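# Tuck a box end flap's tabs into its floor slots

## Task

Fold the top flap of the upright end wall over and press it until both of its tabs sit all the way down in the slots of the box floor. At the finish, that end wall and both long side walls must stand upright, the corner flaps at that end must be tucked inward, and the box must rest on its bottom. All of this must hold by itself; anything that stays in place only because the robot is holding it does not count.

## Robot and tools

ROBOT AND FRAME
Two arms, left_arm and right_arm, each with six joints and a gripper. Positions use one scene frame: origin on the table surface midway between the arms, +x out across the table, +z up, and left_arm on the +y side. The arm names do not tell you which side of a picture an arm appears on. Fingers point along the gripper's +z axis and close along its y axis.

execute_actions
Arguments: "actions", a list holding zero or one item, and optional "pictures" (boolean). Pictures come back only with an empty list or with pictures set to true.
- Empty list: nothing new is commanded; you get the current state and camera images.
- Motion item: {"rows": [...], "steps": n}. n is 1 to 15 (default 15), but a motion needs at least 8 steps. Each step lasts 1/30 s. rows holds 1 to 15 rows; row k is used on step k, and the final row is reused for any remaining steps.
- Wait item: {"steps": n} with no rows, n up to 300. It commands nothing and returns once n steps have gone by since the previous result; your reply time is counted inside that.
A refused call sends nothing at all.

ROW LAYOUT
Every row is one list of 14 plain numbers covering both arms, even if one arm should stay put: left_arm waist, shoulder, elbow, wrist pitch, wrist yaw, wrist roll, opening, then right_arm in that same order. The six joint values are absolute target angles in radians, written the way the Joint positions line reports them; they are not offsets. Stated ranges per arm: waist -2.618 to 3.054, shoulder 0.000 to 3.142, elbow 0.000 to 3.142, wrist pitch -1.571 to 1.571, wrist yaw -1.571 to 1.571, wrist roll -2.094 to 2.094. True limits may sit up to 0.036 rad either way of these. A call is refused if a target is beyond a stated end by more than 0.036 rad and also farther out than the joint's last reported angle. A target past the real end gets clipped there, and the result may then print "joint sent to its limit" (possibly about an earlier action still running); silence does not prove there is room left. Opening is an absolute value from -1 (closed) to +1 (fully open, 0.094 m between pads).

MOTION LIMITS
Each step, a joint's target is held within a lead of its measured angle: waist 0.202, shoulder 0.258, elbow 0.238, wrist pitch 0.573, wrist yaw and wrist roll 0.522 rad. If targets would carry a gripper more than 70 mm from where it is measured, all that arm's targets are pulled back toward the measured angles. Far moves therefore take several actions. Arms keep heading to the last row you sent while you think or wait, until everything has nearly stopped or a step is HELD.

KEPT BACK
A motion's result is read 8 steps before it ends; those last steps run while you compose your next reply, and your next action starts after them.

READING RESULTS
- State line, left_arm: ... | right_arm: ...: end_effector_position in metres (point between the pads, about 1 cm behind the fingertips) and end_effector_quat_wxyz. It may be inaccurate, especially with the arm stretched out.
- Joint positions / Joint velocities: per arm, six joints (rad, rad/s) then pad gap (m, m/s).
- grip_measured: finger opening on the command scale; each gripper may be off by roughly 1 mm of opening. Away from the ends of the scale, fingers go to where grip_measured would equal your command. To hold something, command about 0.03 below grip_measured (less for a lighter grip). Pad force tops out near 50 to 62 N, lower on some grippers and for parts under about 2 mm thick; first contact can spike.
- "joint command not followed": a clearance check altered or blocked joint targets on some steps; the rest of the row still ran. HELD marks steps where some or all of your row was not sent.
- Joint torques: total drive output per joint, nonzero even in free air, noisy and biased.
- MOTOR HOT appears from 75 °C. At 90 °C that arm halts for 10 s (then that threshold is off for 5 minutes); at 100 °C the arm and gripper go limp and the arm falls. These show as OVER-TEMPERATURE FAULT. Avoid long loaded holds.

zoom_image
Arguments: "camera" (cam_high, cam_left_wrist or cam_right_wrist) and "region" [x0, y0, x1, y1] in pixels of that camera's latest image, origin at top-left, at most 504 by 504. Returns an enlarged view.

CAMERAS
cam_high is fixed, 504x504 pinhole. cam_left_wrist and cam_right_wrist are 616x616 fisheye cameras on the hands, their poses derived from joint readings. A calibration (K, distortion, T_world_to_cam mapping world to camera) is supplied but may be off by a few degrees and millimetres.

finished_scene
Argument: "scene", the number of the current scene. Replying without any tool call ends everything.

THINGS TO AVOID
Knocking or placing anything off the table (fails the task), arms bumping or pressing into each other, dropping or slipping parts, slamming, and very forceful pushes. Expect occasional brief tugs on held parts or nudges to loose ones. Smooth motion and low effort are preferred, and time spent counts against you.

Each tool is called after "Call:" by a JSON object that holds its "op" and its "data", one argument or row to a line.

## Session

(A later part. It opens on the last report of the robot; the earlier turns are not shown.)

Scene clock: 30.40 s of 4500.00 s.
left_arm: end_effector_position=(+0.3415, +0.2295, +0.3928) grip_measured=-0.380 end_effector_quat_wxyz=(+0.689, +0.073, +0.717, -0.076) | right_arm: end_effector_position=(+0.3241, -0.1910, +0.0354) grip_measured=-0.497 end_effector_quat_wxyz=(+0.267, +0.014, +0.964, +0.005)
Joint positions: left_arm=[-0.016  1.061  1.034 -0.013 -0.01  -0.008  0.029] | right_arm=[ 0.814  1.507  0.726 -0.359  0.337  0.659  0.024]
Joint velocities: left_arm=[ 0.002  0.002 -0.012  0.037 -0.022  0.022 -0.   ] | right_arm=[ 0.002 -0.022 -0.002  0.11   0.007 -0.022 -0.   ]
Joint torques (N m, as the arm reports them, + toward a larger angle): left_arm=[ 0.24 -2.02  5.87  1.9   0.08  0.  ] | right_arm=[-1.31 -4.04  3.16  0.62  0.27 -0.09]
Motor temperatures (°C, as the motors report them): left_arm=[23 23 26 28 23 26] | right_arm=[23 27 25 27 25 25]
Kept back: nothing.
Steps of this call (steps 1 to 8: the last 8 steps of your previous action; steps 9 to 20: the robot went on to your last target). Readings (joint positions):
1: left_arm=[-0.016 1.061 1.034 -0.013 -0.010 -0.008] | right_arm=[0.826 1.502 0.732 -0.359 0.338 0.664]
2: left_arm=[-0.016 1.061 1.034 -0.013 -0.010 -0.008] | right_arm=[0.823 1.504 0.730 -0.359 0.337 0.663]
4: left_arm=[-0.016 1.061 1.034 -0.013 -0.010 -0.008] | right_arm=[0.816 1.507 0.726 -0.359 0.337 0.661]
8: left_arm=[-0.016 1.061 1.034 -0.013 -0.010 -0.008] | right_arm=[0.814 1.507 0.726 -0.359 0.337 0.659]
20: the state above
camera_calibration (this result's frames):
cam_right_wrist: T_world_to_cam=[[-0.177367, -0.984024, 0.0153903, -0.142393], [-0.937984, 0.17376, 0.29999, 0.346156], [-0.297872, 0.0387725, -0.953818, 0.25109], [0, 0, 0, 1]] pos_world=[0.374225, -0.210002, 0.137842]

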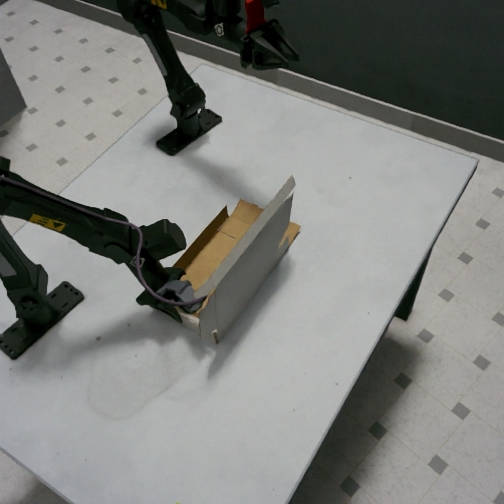

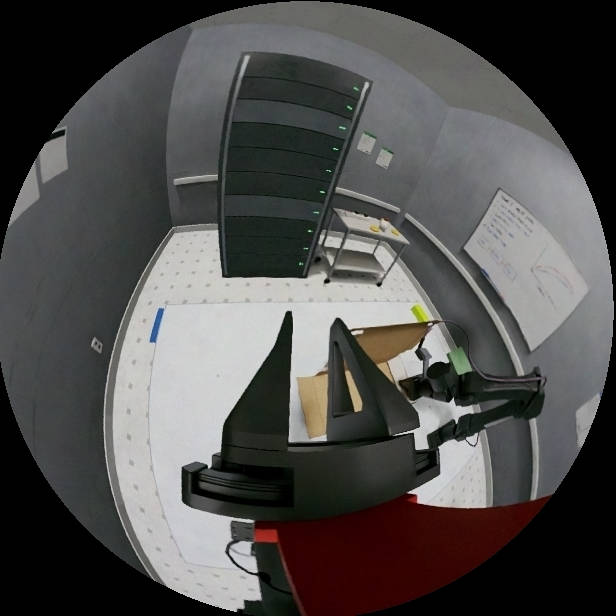

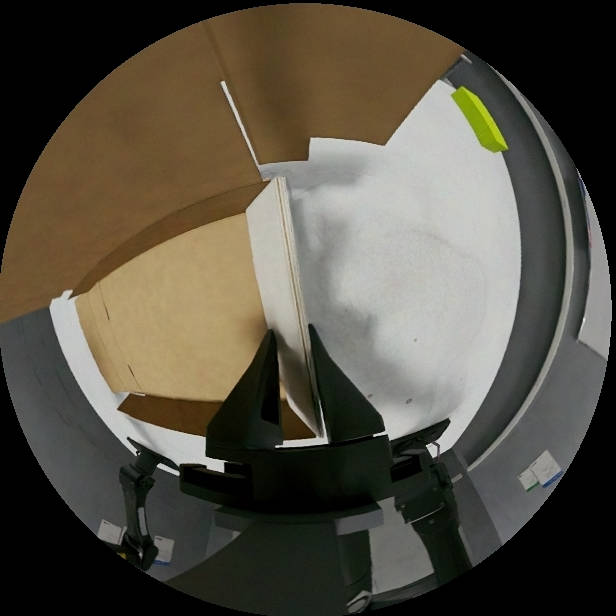

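Call:
{"op": "execute_actions", "data": {
  "actions": [
    {"rows":[[-0.016,1.061,1.034,-0.013,-0.01,-0.008,-0.38,0.805,1.52,0.71,-0.38,0.345,0.65,-0.53],[-0.016,1.061,1.034,-0.013,-0.01,-0.008,-0.38,0.805,1.52,0.71,-0.38,0.345,0.65,-0.56],[-0.016,1.061,1.034,-0.013,-0.01,-0.008,-0.38,0.805,1.52,0.71,-0.38,0.345,0.65,-0.59],[-0.016,1.061,1.034,-0.013,-0.01,-0.008,-0.38,0.805,1.52,0.71,-0.38,0.345,0.65,-0.62],[-0.016,1.061,1.034,-0.013,-0.01,-0.008,-0.38,0.805,1.52,0.71,-0.38,0.345,0.65,-0.65],[-0.016,1.061,1.034,-0.013,-0.01,-0.008,-0.38,0.805,1.52,0.71,-0.38,0.345,0.65,-0.68],[-0.016,1.061,1.034,-0.013,-0.01,-0.008,-0.38,0.805,1.52,0.71,-0.38,0.345,0.65,-0.7],[-0.016,1.061,1.034,-0.013,-0.01,-0.008,-0.38,0.805,1.52,0.71,-0.38,0.345,0.65,-0.72],[-0.016,1.061,1.034,-0.013,-0.01,-0.008,-0.38,0.805,1.52,0.71,-0.38,0.345,0.65,-0.74],[-0.016,1.061,1.034,-0.013,-0.01,-0.008,-0.38,0.805,1.52,0.71,-0.38,0.345,0.65,-0.76]],"steps":15}
  ]
}}

Call:
{"op": "execute_actions", "data": {
  "actions": [
    {"steps":15}
  ],
  "pictures": true
}}

Scene clock: 31.37 s of 4500.00 s.
left_arm: end_effector_position=(+0.3415, +0.2295, +0.3928) grip_measured=-0.380 end_effector_quat_wxyz=(+0.689, +0.073, +0.717, -0.076) | right_arm: end_effector_position=(+0.3245, -0.1915, +0.0357) grip_measured=-0.685 end_effector_quat_wxyz=(+0.268, +0.014, +0.963, +0.004)
Joint positions: left_arm=[-0.016  1.061  1.034 -0.013 -0.01  -0.008  0.029] | right_arm=[ 0.814  1.507  0.726 -0.358  0.341  0.657  0.015]
Joint velocities: left_arm=[-0.007 -0.002 -0.007 -0.037 -0.007 -0.037 -0.   ] | right_arm=[ 0.007  0.017  0.002 -0.037  0.066 -0.066 -0.022]
Joint torques (N m, as the arm reports them, + toward a larger angle): left_arm=[-0.03 -2.2   6.15  1.9   0.08  0.01] | right_arm=[-0.81 -4.97  4.5   0.81  0.24 -0.08]
Motor temperatures (°C, as the motors report them): left_arm=[23 23 26 29 23 26] | right_arm=[23 27 25 27 25 25]
Steps of this call (steps 1 to 15: the robot went on to your last target; steps 16 to 22: nothing new was sent; steps 23 to 29: the first 7 steps of this action). Readings (joint positions):
23: left_arm=[-0.016 1.061 1.034 -0.013 -0.010 -0.008] | right_arm=[0.814 1.507 0.726 -0.358 0.337 0.658]
24: left_arm=[-0.016 1.061 1.034 -0.013 -0.010 -0.008] | right_arm=[0.814 1.507 0.726 -0.358 0.338 0.658]
26: left_arm=[-0.016 1.061 1.034 -0.013 -0.010 -0.008] | right_arm=[0.814 1.507 0.726 -0.358 0.339 0.657]
29: the state above

Scene clock: 31.87 s of 4500.00 s.
left_arm: end_effector_position=(+0.3415, +0.2295, +0.3928) grip_measured=-0.380 end_effector_quat_wxyz=(+0.689, +0.073, +0.717, -0.076) | right_arm: end_effector_position=(+0.3244, -0.1915, +0.0356) grip_measured=-0.755 end_effector_quat_wxyz=(+0.268, +0.014, +0.963, +0.004)
Joint positions: left_arm=[-0.016  1.061  1.034 -0.013 -0.01  -0.008  0.029] | right_arm=[ 0.814  1.507  0.726 -0.359  0.341  0.657  0.011]
Joint velocities: left_arm=[-0.012 -0.022 -0.007  0.022  0.037 -0.051 -0.001] | right_arm=[ 0.012 -0.027 -0.022 -0.11  -0.022  0.022 -0.   ]
Joint torques (N m, as the arm reports them, + toward a larger angle): left_arm=[ 0.12 -1.95  6.1   1.89  0.02  0.04] | right_arm=[-0.82 -4.9   4.47  0.83  0.24 -0.07]
Motor temperatures (°C, as the motors report them): left_arm=[23 23 26 29 23 26] | right_arm=[23 27 25 27 25 25]
Kept back: nothing.
Steps of this call (steps 1 to 8: the last 8 steps of your previous action; steps 9 to 15: the robot went on to your last target). Readings (joint positions):
1: left_arm=[-0.016 1.061 1.034 -0.013 -0.010 -0.008] | right_arm=[0.814 1.507 0.726 -0.358 0.341 0.657]
2: left_arm=[-0.016 1.061 1.034 -0.013 -0.010 -0.008] | right_arm=[0.814 1.507 0.726 -0.358 0.341 0.657]
4: left_arm=[-0.016 1.061 1.034 -0.013 -0.010 -0.008] | right_arm=[0.814 1.507 0.726 -0.358 0.341 0.657]
8: left_arm=[-0.016 1.061 1.034 -0.013 -0.010 -0.008] | right_arm=[0.814 1.507 0.726 -0.359 0.341 0.657]
15: the state above
All arms were judged still, so your last target was given up. Only a new action makes them travel on or press farther. Fingers that are still opening or closing keep moving.
camera_calibration (this result's frames):
cam_right_wrist: T_world_to_cam=[[-0.177364, -0.98397, 0.0185611, -0.14298], [-0.938661, 0.174804, 0.297252, 0.347028], [-0.295732, 0.0352992, -0.954619, 0.250078], [0, 0, 0, 1]] pos_world=[0.374338, -0.210178, 0.138228]

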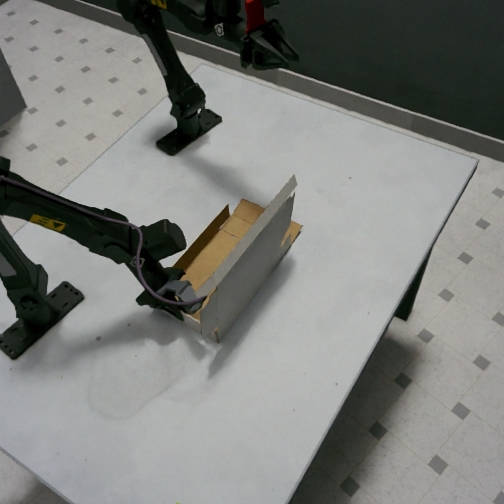

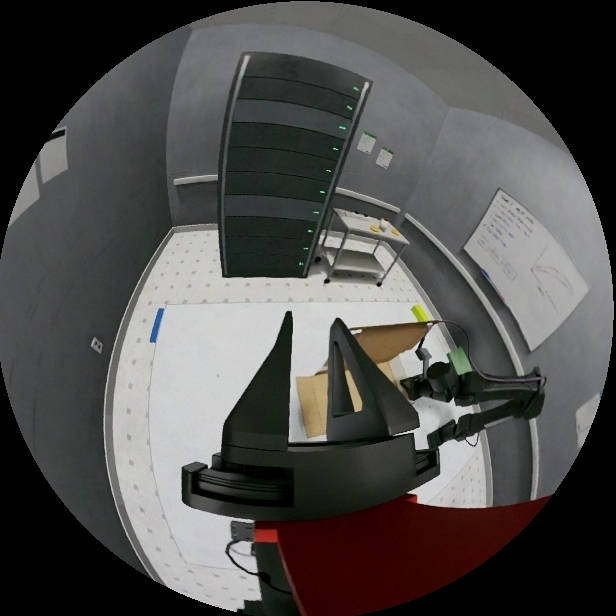

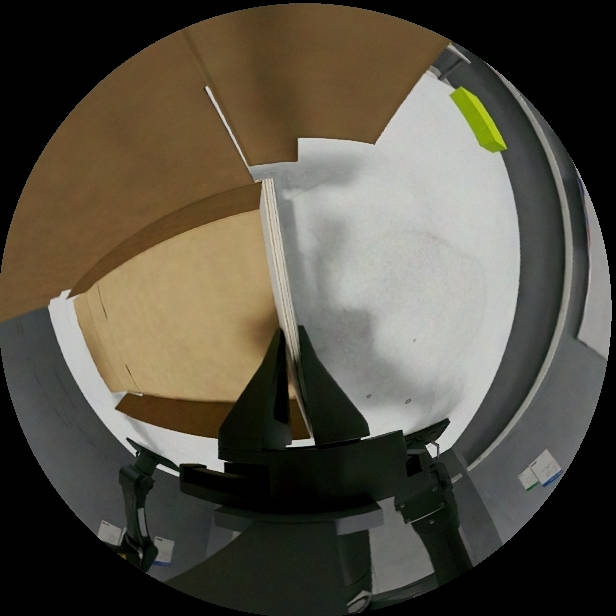

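Close further and press down.

Call:
{"op": "execute_actions", "data": {
  "actions": [
    {"rows":[[-0.016,1.061,1.034,-0.013,-0.01,-0.008,-0.38,0.805,1.52,0.71,-0.37,0.345,0.65,-0.78],[-0.016,1.061,1.034,-0.013,-0.01,-0.008,-0.38,0.805,1.52,0.71,-0.37,0.345,0.65,-0.80],[-0.016,1.061,1.034,-0.013,-0.01,-0.008,-0.38,0.805,1.52,0.71,-0.37,0.345,0.65,-0.82],[-0.016,1.061,1.034,-0.013,-0.01,-0.008,-0.38,0.805,1.52,0.71,-0.37,0.345,0.65,-0.84],[-0.016,1.061,1.034,-0.013,-0.01,-0.008,-0.38,0.805,1.52,0.71,-0.37,0.345,0.65,-0.86]],"steps":12}
  ]
}}

Call:
{"op": "execute_actions", "data": {
  "actions": [
    {"steps":12}
  ],
  "pictures": true
}}

Call:
{"op": "zoom_image", "data": {
  "camera": "cam_right_wrist",
  "region": [200, 150, 360, 450]
}}

Call:
{"op": "zoom_image", "data": {
  "camera": "cam_left_wrist",
  "region": [360, 330, 450, 420]
}}

Scene clock: 32.50 s of 4500.00 s.
left_arm: end_effector_position=(+0.3415, +0.2295, +0.3928) grip_measured=-0.380 end_effector_quat_wxyz=(+0.689, +0.073, +0.717, -0.076) | right_arm: end_effector_position=(+0.3244, -0.1915, +0.0356) grip_measured=-0.826 end_effector_quat_wxyz=(+0.268, +0.014, +0.963, +0.004)
Joint positions: left_arm=[-0.016  1.061  1.034 -0.013 -0.01  -0.008  0.029] | right_arm=[ 0.814  1.507  0.726 -0.359  0.34   0.657  0.008]
Joint velocities: left_arm=[-0.002  0.002 -0.007 -0.051 -0.007  0.022 -0.   ] | right_arm=[-0.002  0.032  0.012 -0.007 -0.081 -0.081 -0.018]
Joint torques (N m, as the arm reports them, + toward a larger angle): left_arm=[ 0.2  -2.03  5.83  1.85  0.04  0.  ] | right_arm=[-0.81 -4.87  4.42  0.9   0.26 -0.06]
Motor temperatures (°C, as the motors report them): left_arm=[23 23 26 29 23 26] | right_arm=[23 27 25 27 25 25]
Steps of this call (steps 1 to 15: nothing new was sent; steps 16 to 19: the first 4 steps of this action). Readings (joint positions):
16: left_arm=[-0.016 1.061 1.034 -0.013 -0.010 -0.008] | right_arm=[0.814 1.507 0.726 -0.359 0.341 0.657]
17: left_arm=[-0.016 1.061 1.034 -0.013 -0.010 -0.008] | right_arm=[0.814 1.507 0.726 -0.359 0.341 0.657]
19: the state above

Scene clock: 32.90 s of 4500.00 s.
left_arm: end_effector_position=(+0.3415, +0.2295, +0.3928) grip_measured=-0.380 end_effector_quat_wxyz=(+0.689, +0.073, +0.717, -0.076) | right_arm: end_effector_position=(+0.3242, -0.1913, +0.0355) grip_measured=-0.855 end_effector_quat_wxyz=(+0.267, +0.014, +0.964, +0.004)
Joint positions: left_arm=[-0.016  1.061  1.034 -0.013 -0.01  -0.008  0.029] | right_arm=[ 0.814  1.507  0.726 -0.359  0.339  0.657  0.007]
Joint velocities: left_arm=[ 0.007 -0.012  0.002 -0.081  0.007 -0.022 -0.   ] | right_arm=[-0.007  0.012  0.007 -0.007  0.066  0.022 -0.001]
Joint torques (N m, as the arm reports them, + toward a larger angle): left_arm=[-0.02 -1.9   5.99  1.94  0.09  0.  ] | right_arm=[-0.81 -4.92  4.48  0.91  0.26 -0.06]
Motor temperatures (°C, as the motors report them): left_arm=[23 23 26 29 23 26] | right_arm=[23 27 25 27 25 25]
Kept back: nothing.
Steps of this call (steps 1 to 8: the last 8 steps of your previous action; steps 9 to 12: the robot went on to your last target). Readings (joint positions):
1: left_arm=[-0.016 1.061 1.034 -0.013 -0.010 -0.008] | right_arm=[0.814 1.507 0.726 -0.359 0.340 0.657]
2: left_arm=[-0.016 1.061 1.034 -0.013 -0.010 -0.008] | right_arm=[0.814 1.507 0.726 -0.359 0.339 0.657]
4: left_arm=[-0.016 1.061 1.034 -0.013 -0.010 -0.008] | right_arm=[0.814 1.507 0.726 -0.359 0.339 0.657]
8: left_arm=[-0.016 1.061 1.034 -0.013 -0.010 -0.008] | right_arm=[0.814 1.507 0.726 -0.359 0.339 0.657]
12: the state above
camera_calibration (this result's frames):
cam_right_wrist: T_world_to_cam=[[-0.17656, -0.984135, 0.0174584, -0.142991], [-0.938466, 0.173663, 0.298534, 0.346523], [-0.29683, 0.0363251, -0.954239, 0.250458], [0, 0, 0, 1]] pos_world=[0.374297, -0.209999, 0.138045]

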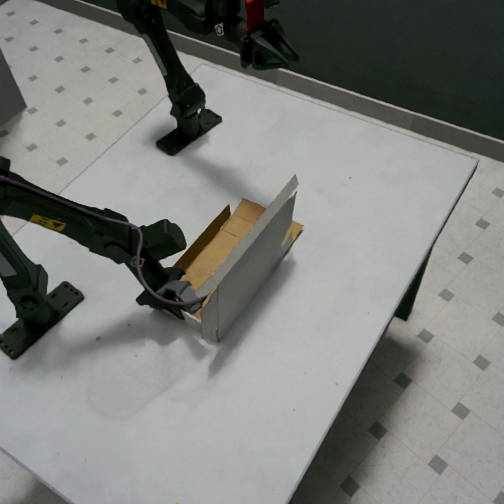

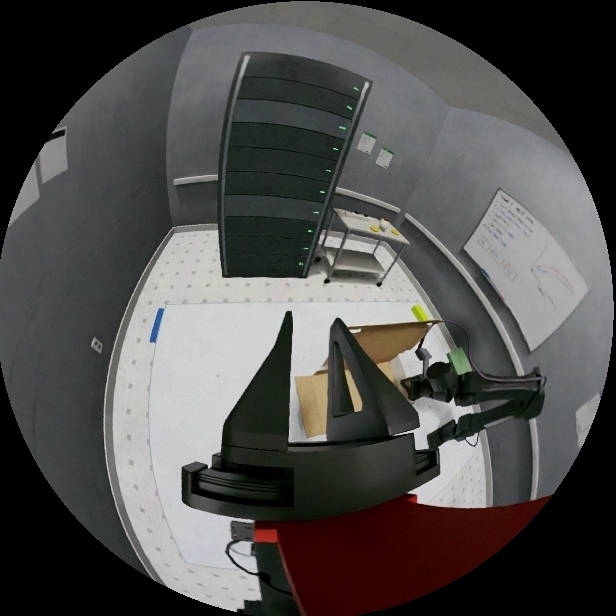

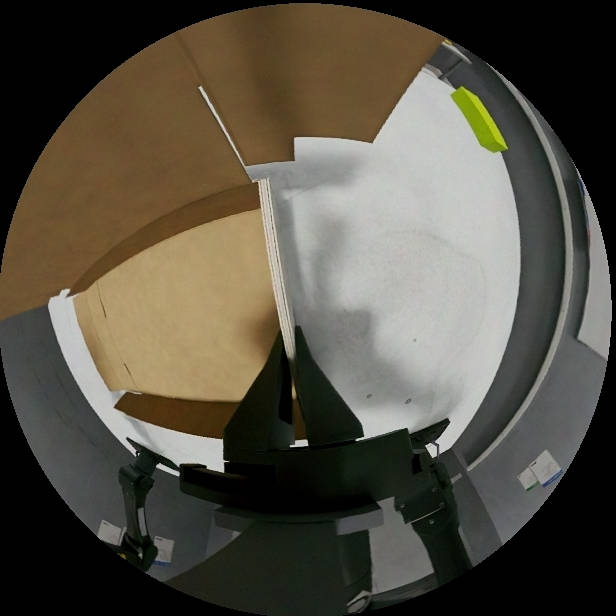

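Region (200, 150, 360, 450) of cam_right_wrist's 616x616 image, scaled by 1.680, with more detail than that image has; it fills the left 269 columns of this view, and the rest is white.

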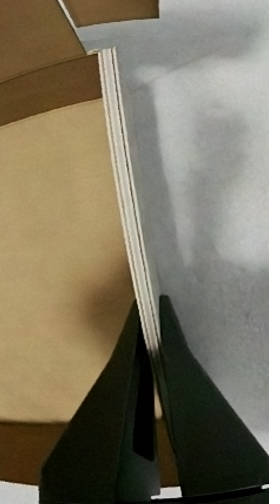

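Region (360, 330, 450, 420) of cam_left_wrist's 616x616 image, scaled by 5.600, with more detail than that image has.

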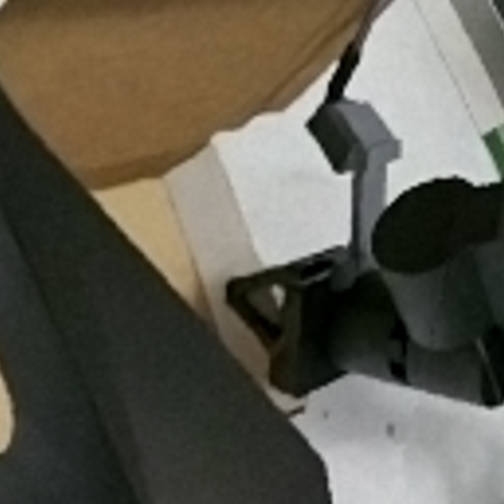

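Call:
{"op": "execute_actions", "data": {
  "actions": [
    {"rows":[[-0.016,1.061,1.034,-0.013,-0.01,-0.008,-0.38,0.81,1.52,0.71,-0.37,0.345,0.655,-0.88],[-0.016,1.061,1.034,-0.013,-0.01,-0.008,-0.38,0.81,1.52,0.71,-0.37,0.345,0.655,-0.89],[-0.016,1.061,1.034,-0.013,-0.01,-0.008,-0.38,0.81,1.525,0.70,-0.37,0.345,0.655,-0.89],[-0.016,1.061,1.034,-0.013,-0.01,-0.008,-0.38,0.81,1.53,0.695,-0.37,0.345,0.655,-0.89],[-0.016,1.061,1.034,-0.013,-0.01,-0.008,-0.38,0.81,1.535,0.69,-0.37,0.345,0.655,-0.89],[-0.016,1.061,1.034,-0.013,-0.01,-0.008,-0.38,0.81,1.54,0.685,-0.37,0.345,0.655,-0.89],[-0.016,1.061,1.034,-0.013,-0.01,-0.008,-0.38,0.81,1.545,0.68,-0.37,0.345,0.655,-0.89]],"steps":15}
  ]
}}

Call:
{"op": "execute_actions", "data": {
  "actions": [
    {"steps":15}
  ]
}}

Scene clock: 33.77 s of 4500.00 s.
left_arm: end_effector_position=(+0.3415, +0.2295, +0.3928) grip_measured=-0.380 end_effector_quat_wxyz=(+0.689, +0.073, +0.717, -0.076) | right_arm: end_effector_position=(+0.3242, -0.1915, +0.0338) grip_measured=-0.886 end_effector_quat_wxyz=(+0.266, +0.013, +0.964, +0.003)
Joint positions: left_arm=[-0.016  1.061  1.034 -0.013 -0.01  -0.008  0.029] | right_arm=[ 0.814  1.513  0.726 -0.357  0.34   0.657  0.005]
Joint velocities: left_arm=[-0.002 -0.007 -0.007  0.022 -0.022  0.022 -0.   ] | right_arm=[ 0.007  0.046 -0.012  0.037 -0.007  0.007 -0.001]
Joint torques (N m, as the arm reports them, + toward a larger angle): left_arm=[ 0.23 -1.95  6.12  1.88  0.03  0.01] | right_arm=[-0.31 -3.38  2.52  0.86  0.21  0.  ]
Motor temperatures (°C, as the motors report them): left_arm=[23 23 26 29 23 26] | right_arm=[23 27 25 27 25 25]
Steps of this call (steps 1 to 15: the robot went on to your last target; steps 16 to 19: nothing new was sent; steps 20 to 26: the first 7 steps of this action). Readings (joint positions):
20: left_arm=[-0.016 1.061 1.034 -0.013 -0.010 -0.008] | right_arm=[0.814 1.507 0.726 -0.359 0.339 0.657]
21: left_arm=[-0.016 1.061 1.034 -0.013 -0.010 -0.008] | right_arm=[0.814 1.507 0.726 -0.359 0.339 0.657]
23: left_arm=[-0.016 1.061 1.034 -0.013 -0.010 -0.008] | right_arm=[0.814 1.508 0.726 -0.359 0.338 0.657]
26: the state above

Scene clock: 34.27 s of 4500.00 s.
left_arm: end_effector_position=(+0.3415, +0.2295, +0.3928) grip_measured=-0.380 end_effector_quat_wxyz=(+0.689, +0.073, +0.717, -0.076) | right_arm: end_effector_position=(+0.3254, -0.1914, +0.0339) grip_measured=-0.886 end_effector_quat_wxyz=(+0.268, +0.014, +0.963, +0.002)
Joint positions: left_arm=[-0.016  1.061  1.034 -0.013 -0.01  -0.008  0.029] | right_arm=[ 0.814  1.516  0.726 -0.351  0.344  0.657  0.005]
Joint velocities: left_arm=[ 0.002 -0.012 -0.007 -0.066 -0.022  0.022  0.   ] | right_arm=[-0.002 -0.017 -0.007 -0.022 -0.066 -0.037 -0.001]
Joint torques (N m, as the arm reports them, + toward a larger angle): left_arm=[-0.09 -2.01  5.9   1.89  0.05 -0.04] | right_arm=[-0.35 -3.59  2.43  0.85  0.21  0.  ]
Motor temperatures (°C, as the motors report them): left_arm=[23 23 26 29 23 26] | right_arm=[23 27 25 27 25 25]
Kept back: nothing.
Steps of this call (steps 1 to 8: the last 8 steps of your previous action; steps 9 to 15: the robot went on to your last target). Readings (joint positions):
1: left_arm=[-0.016 1.061 1.034 -0.013 -0.010 -0.008] | right_arm=[0.814 1.514 0.726 -0.356 0.341 0.657]
2: left_arm=[-0.016 1.061 1.034 -0.013 -0.010 -0.008] | right_arm=[0.814 1.514 0.726 -0.355 0.341 0.657]
4: left_arm=[-0.016 1.061 1.034 -0.013 -0.010 -0.008] | right_arm=[0.814 1.515 0.726 -0.353 0.342 0.657]
8: left_arm=[-0.016 1.061 1.034 -0.013 -0.010 -0.008] | right_arm=[0.814 1.516 0.726 -0.351 0.344 0.657]
15: the state above
All arms were judged still, so your last target was given up. Only a new action makes them travel on or press farther. Fingers that are still opening or closing keep moving.

Call:
{"op": "execute_actions", "data": {
  "actions": [
    {"rows":[[-0.016,1.061,1.034,-0.013,-0.01,-0.008,-0.38,0.814,1.516,0.726,-0.352,0.345,0.657,-0.88],[-0.016,1.061,1.034,-0.013,-0.01,-0.008,-0.38,0.814,1.516,0.726,-0.352,0.345,0.657,-0.85],[-0.016,1.061,1.034,-0.013,-0.01,-0.008,-0.38,0.814,1.516,0.726,-0.352,0.345,0.657,-0.8],[-0.016,1.061,1.034,-0.013,-0.01,-0.008,-0.38,0.814,1.516,0.726,-0.352,0.345,0.657,-0.75],[-0.016,1.061,1.034,-0.013,-0.01,-0.008,-0.38,0.814,1.516,0.726,-0.352,0.345,0.657,-0.7],[-0.016,1.061,1.034,-0.013,-0.01,-0.008,-0.38,0.814,1.516,0.726,-0.352,0.345,0.657,-0.6],[-0.016,1.061,1.034,-0.013,-0.01,-0.008,-0.38,0.814,1.516,0.726,-0.352,0.345,0.657,-0.5]],"steps":10}
  ]
}}

Call:
{"op": "execute_actions", "data": {
  "actions": [
    {"steps":12}
  ],
  "pictures": true
}}

Scene clock: 35.03 s of 4500.00 s.
left_arm: end_effector_position=(+0.3415, +0.2295, +0.3928) grip_measured=-0.380 end_effector_quat_wxyz=(+0.689, +0.073, +0.717, -0.076) | right_arm: end_effector_position=(+0.3259, -0.1910, +0.0341) grip_measured=-0.863 end_effector_quat_wxyz=(+0.269, +0.014, +0.963, +0.003)
Joint positions: left_arm=[-0.016  1.061  1.034 -0.013 -0.01  -0.008  0.029] | right_arm=[ 0.814  1.516  0.726 -0.348  0.344  0.657  0.006]
Joint velocities: left_arm=[-0.012  0.002  0.002  0.007 -0.037  0.007 -0.   ] | right_arm=[ 0.012  0.002 -0.002  0.007  0.022 -0.022  0.022]
Joint torques (N m, as the arm reports them, + toward a larger angle): left_arm=[ 0.14 -1.93  5.98  1.9   0.04 -0.03] | right_arm=[ 0.01 -6.16  5.47  0.94  0.23  0.02]
Motor temperatures (°C, as the motors report them): left_arm=[23 23 26 29 23 26] | right_arm=[23 27 25 27 25 25]
Steps of this call (steps 1 to 21: nothing new was sent; steps 22 to 23: the first 2 steps of this action). Readings (joint positions):
22: left_arm=[-0.016 1.061 1.034 -0.013 -0.010 -0.008] | right_arm=[0.814 1.516 0.726 -0.349 0.344 0.657]
23: the state above

Scene clock: 35.43 s of 4500.00 s.
left_arm: end_effector_position=(+0.3415, +0.2295, +0.3928) grip_measured=-0.380 end_effector_quat_wxyz=(+0.689, +0.073, +0.717, -0.076) | right_arm: end_effector_position=(+0.3258, -0.1908, +0.0341) grip_measured=-0.503 end_effector_quat_wxyz=(+0.269, +0.014, +0.963, +0.003)
Joint positions: left_arm=[-0.016  1.061  1.034 -0.013 -0.01  -0.008  0.029] | right_arm=[ 0.814  1.516  0.726 -0.348  0.343  0.657  0.023]
Joint velocities: left_arm=[ 0.002  0.002  0.002  0.022 -0.037  0.022  0.   ] | right_arm=[-0.022  0.012 -0.007  0.007  0.007  0.022  0.   ]
Joint torques (N m, as the arm reports them, + toward a larger angle): left_arm=[ 0.01 -2.02  5.9   1.94  0.04 -0.02] | right_arm=[ 0.01 -6.13  5.56  0.99  0.22  0.03]
Motor temperatures (°C, as the motors report them): left_arm=[23 23 26 29 23 26] | right_arm=[23 27 25 27 25 25]
Kept back: nothing.
Steps of this call (steps 1 to 8: the last 8 steps of your previous action; steps 9 to 12: the robot went on to your last target). Readings (joint positions):
1: left_arm=[-0.016 1.061 1.034 -0.013 -0.010 -0.008] | right_arm=[0.814 1.516 0.726 -0.348 0.343 0.657]
2: left_arm=[-0.016 1.061 1.034 -0.013 -0.010 -0.008] | right_arm=[0.814 1.516 0.726 -0.348 0.343 0.657]
4: left_arm=[-0.016 1.061 1.034 -0.013 -0.010 -0.008] | right_arm=[0.814 1.516 0.726 -0.348 0.343 0.657]
8: left_arm=[-0.016 1.061 1.034 -0.013 -0.010 -0.008] | right_arm=[0.814 1.516 0.726 -0.348 0.343 0.657]
12: the state above
camera_calibration (this result's frames):
cam_right_wrist: T_world_to_cam=[[-0.178358, -0.983793, 0.0184099, -0.141623], [-0.939322, 0.175807, 0.294562, 0.349209], [-0.293025, 0.0352445, -0.955455, 0.248168], [0, 0, 0, 1]] pos_world=[0.375479, -0.209468, 0.136857]

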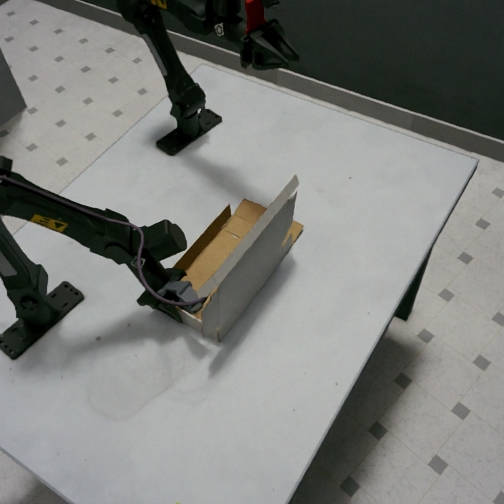

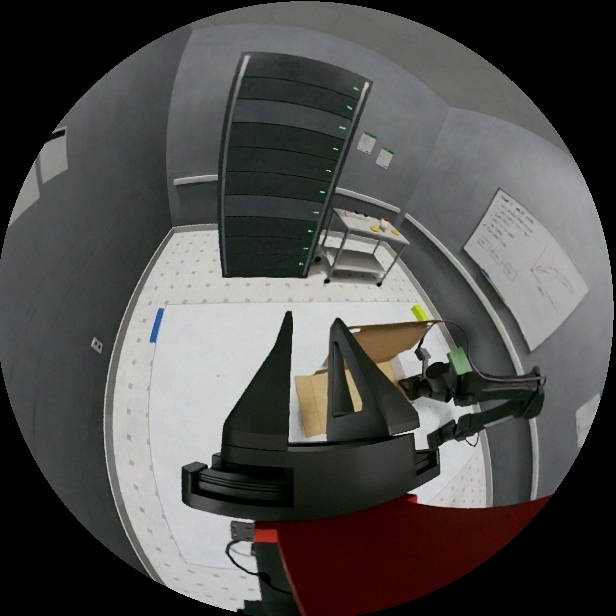

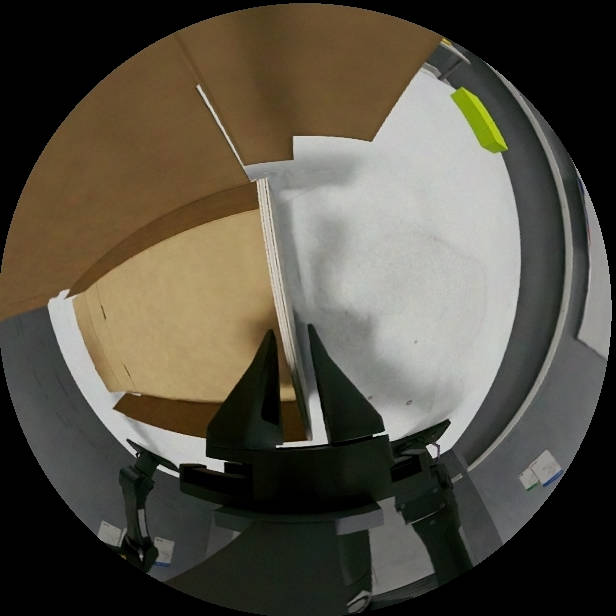

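Call:
{"op": "execute_actions", "data": {
  "actions": [
    {"rows":[[-0.016,1.061,1.034,-0.013,-0.01,-0.008,-0.38,0.814,1.49,0.79,-0.42,0.345,0.657,-0.5],[-0.016,1.061,1.034,-0.013,-0.01,-0.008,-0.38,0.814,1.47,0.82,-0.47,0.345,0.657,-0.5],[-0.016,1.061,1.034,-0.013,-0.01,-0.008,-0.38,0.814,1.45,0.85,-0.52,0.345,0.657,-0.5],[-0.016,1.061,1.034,-0.013,-0.01,-0.008,-0.38,0.814,1.43,0.88,-0.57,0.345,0.657,-0.5],[-0.016,1.061,1.034,-0.013,-0.01,-0.008,-0.38,0.814,1.415,0.91,-0.62,0.345,0.657,-0.5],[-0.016,1.061,1.034,-0.013,-0.01,-0.008,-0.38,0.814,1.40,0.94,-0.69,0.345,0.657,-0.5],[-0.016,1.061,1.034,-0.013,-0.01,-0.008,-0.38,0.814,1.40,0.94,-0.69,0.345,0.657,-0.5],[-0.016,1.061,1.034,-0.013,-0.01,-0.008,-0.38,0.814,1.40,0.94,-0.69,0.345,0.657,-0.5],[-0.016,1.061,1.034,-0.013,-0.01,-0.008,-0.38,0.814,1.40,0.94,-0.69,0.345,0.657,-0.5],[-0.016,1.061,1.034,-0.013,-0.01,-0.008,-0.38,0.814,1.40,0.94,-0.69,0.345,0.657,-0.5],[-0.016,1.061,1.034,-0.013,-0.01,-0.008,-0.38,0.9,1.40,0.94,-0.69,0.345,0.657,-0.5],[-0.016,1.061,1.034,-0.013,-0.01,-0.008,-0.38,1.0,1.40,0.94,-0.69,0.345,0.657,-0.5],[-0.016,1.061,1.034,-0.013,-0.01,-0.008,-0.38,1.1,1.40,0.94,-0.69,0.345,0.657,-0.5]],"steps":15}
  ]
}}

Call:
{"op": "execute_actions", "data": {
  "actions": [
    {"steps":20}
  ],
  "pictures": true
}}

Scene clock: 36.50 s of 4500.00 s.
left_arm: end_effector_position=(+0.3415, +0.2295, +0.3928) grip_measured=-0.380 end_effector_quat_wxyz=(+0.689, +0.073, +0.717, -0.076) | right_arm: end_effector_position=(+0.3340, -0.1829, +0.0873) grip_measured=-0.503 end_effector_quat_wxyz=(+0.279, +0.016, +0.960, +0.015)
Joint positions: left_arm=[-0.016  1.061  1.034 -0.013 -0.01  -0.008  0.029] | right_arm=[ 0.814  1.442  0.88  -0.546  0.338  0.657  0.023]
Joint velocities: left_arm=[-0.002  0.007 -0.017 -0.007  0.051 -0.022  0.   ] | right_arm=[-0.007 -0.569  0.808 -0.623  0.022 -0.007  0.001]
Joint torques (N m, as the arm reports them, + toward a larger angle): left_arm=[-0.06 -2.01  5.75  1.95  0.07  0.02] | right_arm=[ 0.04 -6.68  6.57  0.7   0.26  0.02]
Motor temperatures (°C, as the motors report them): left_arm=[23 23 26 29 23 26] | right_arm=[23 27 25 27 25 25]
Steps of this call (steps 1 to 15: the robot went on to your last target; steps 16 to 25: nothing new was sent; steps 26 to 32: the first 7 steps of this action). Readings (joint positions):
26: left_arm=[-0.016 1.061 1.034 -0.013 -0.010 -0.008] | right_arm=[0.814 1.516 0.731 -0.358 0.342 0.657]
27: left_arm=[-0.016 1.061 1.034 -0.013 -0.010 -0.008] | right_arm=[0.814 1.515 0.744 -0.382 0.341 0.657]
29: left_arm=[-0.016 1.061 1.034 -0.013 -0.010 -0.008] | right_arm=[0.814 1.497 0.788 -0.445 0.339 0.657]
32: the state above

Scene clock: 37.17 s of 4500.00 s.
left_arm: end_effector_position=(+0.3415, +0.2295, +0.3928) grip_measured=-0.380 end_effector_quat_wxyz=(+0.689, +0.073, +0.717, -0.076) | right_arm: end_effector_position=(+0.2649, -0.1138, +0.1056) grip_measured=-0.503 end_effector_quat_wxyz=(+0.262, -0.129, +0.955, +0.048)
Joint positions: left_arm=[-0.016  1.061  1.034 -0.013 -0.01  -0.008  0.029] | right_arm=[ 1.11   1.398  0.932 -0.67   0.331  0.657  0.023]
Joint velocities: left_arm=[-0.002 -0.002 -0.007  0.066 -0.022 -0.095  0.001] | right_arm=[-0.007  0.002 -0.012 -0.081 -0.051  0.007  0.001]
Joint torques (N m, as the arm reports them, + toward a larger angle): left_arm=[-0.07 -1.99  5.77  1.88  0.04  0.  ] | right_arm=[-0.9  -5.44  6.67  0.87  0.34  0.01]
Motor temperatures (°C, as the motors report them): left_arm=[23 23 26 29 23 26] | right_arm=[23 27 25 27 25 25]
Kept back: nothing.
Steps of this call (steps 1 to 8: the last 8 steps of your previous action; steps 9 to 20: the robot went on to your last target). Readings (joint positions):
1: left_arm=[-0.016 1.061 1.034 -0.013 -0.010 -0.008] | right_arm=[0.814 1.425 0.904 -0.564 0.338 0.657]
2: left_arm=[-0.016 1.061 1.034 -0.013 -0.010 -0.008] | right_arm=[0.814 1.411 0.920 -0.575 0.338 0.657]
4: left_arm=[-0.016 1.061 1.034 -0.013 -0.010 -0.008] | right_arm=[0.823 1.398 0.932 -0.593 0.344 0.657]
8: left_arm=[-0.016 1.061 1.034 -0.013 -0.010 -0.008] | right_arm=[1.036 1.398 0.932 -0.635 0.348 0.658]
20: the state above
camera_calibration (this result's frames):
cam_right_wrist: T_world_to_cam=[[0.121273, -0.992577, 0.00910261, -0.157397], [-0.946863, -0.112926, 0.30116, 0.225815], [-0.297897, -0.0451416, -0.95353, 0.287894], [0, 0, 0, 1]] pos_world=[0.318667, -0.117733, 0.207942]

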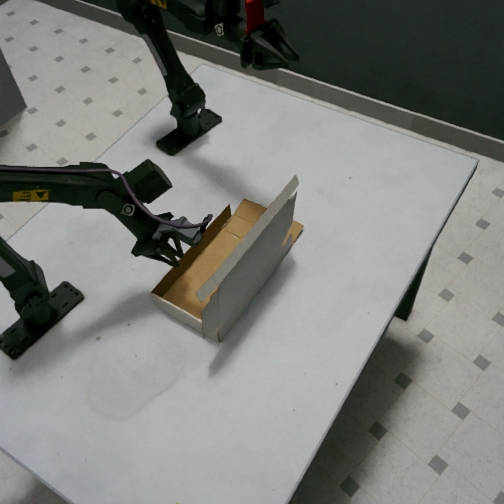

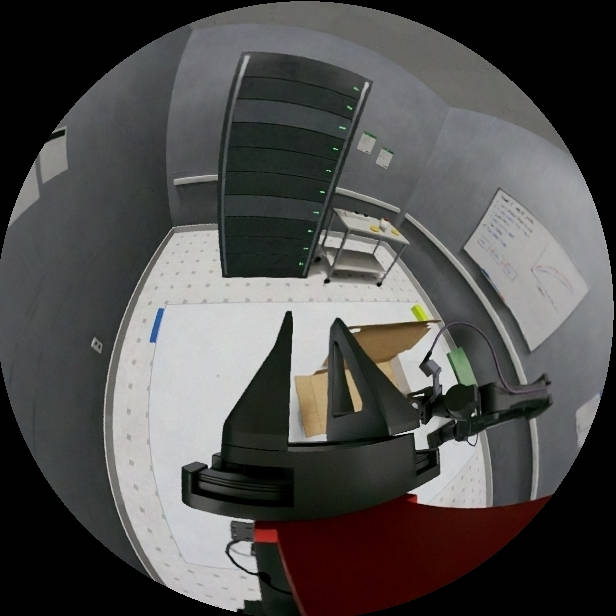

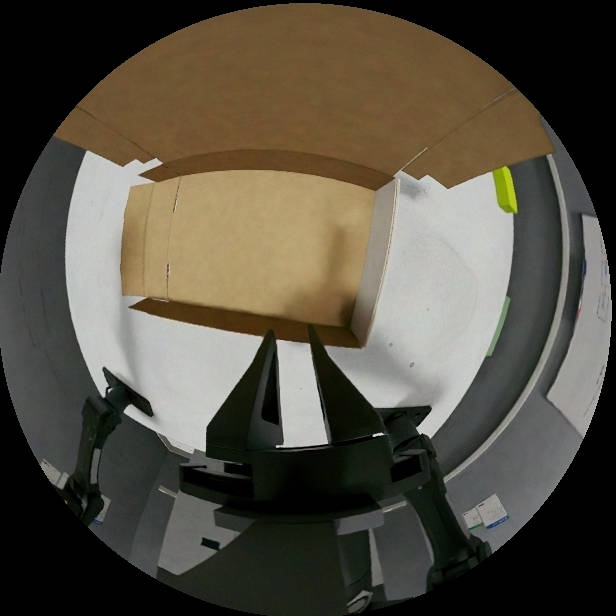

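Call:
{"op": "zoom_image", "data": {
  "camera": "cam_right_wrist",
  "region": [320, 165, 420, 355]
}}

Call:
{"op": "zoom_image", "data": {
  "camera": "cam_high",
  "region": [140, 260, 240, 350]
}}

Region (320, 165, 420, 355) of cam_right_wrist's 616x616 image, scaled by 2.653, with more detail than that image has; it fills the left 265 columns of this view, and the rest is white.

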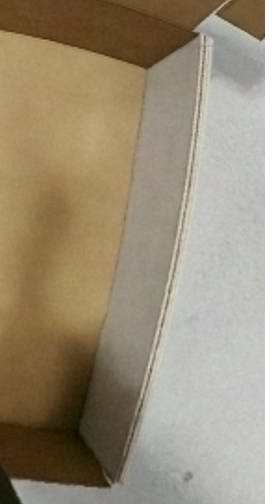

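Region (140, 260, 240, 350) of cam_high's 504x504 image, scaled by 5.040, with more detail than that image has; it fills the top 454 rows of this view, and the rest is white.

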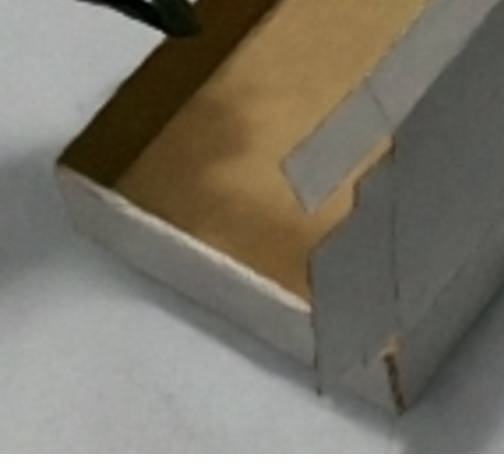

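Call:
{"op": "zoom_image", "data": {
  "camera": "cam_right_wrist",
  "region": [350, 180, 410, 260]
}}

Call:
{"op": "zoom_image", "data": {
  "camera": "cam_right_wrist",
  "region": [335, 270, 395, 350]
}}

Region (350, 180, 410, 260) of cam_right_wrist's 616x616 image, scaled by 6.300, with more detail than that image has; it fills the left 378 columns of this view, and the rest is white.

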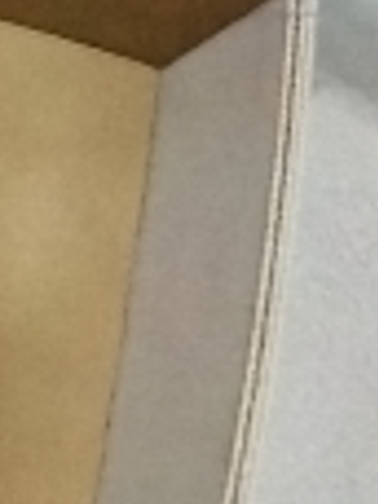

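Region (335, 270, 395, 350) of cam_right_wrist's 616x616 image, scaled by 6.300, with more detail than that image has; it fills the left 378 columns of this view, and the rest is white.

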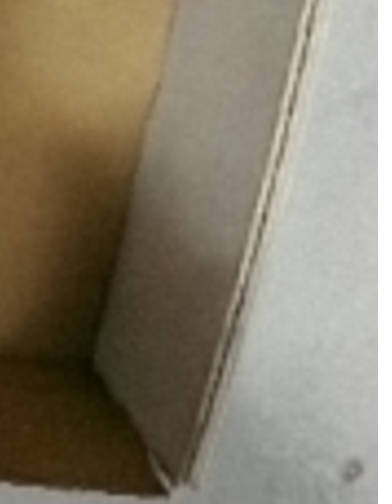

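Call:
{"op": "finished_scene", "data": {
  "scene": 1
}}

The scene is finished: the task was done.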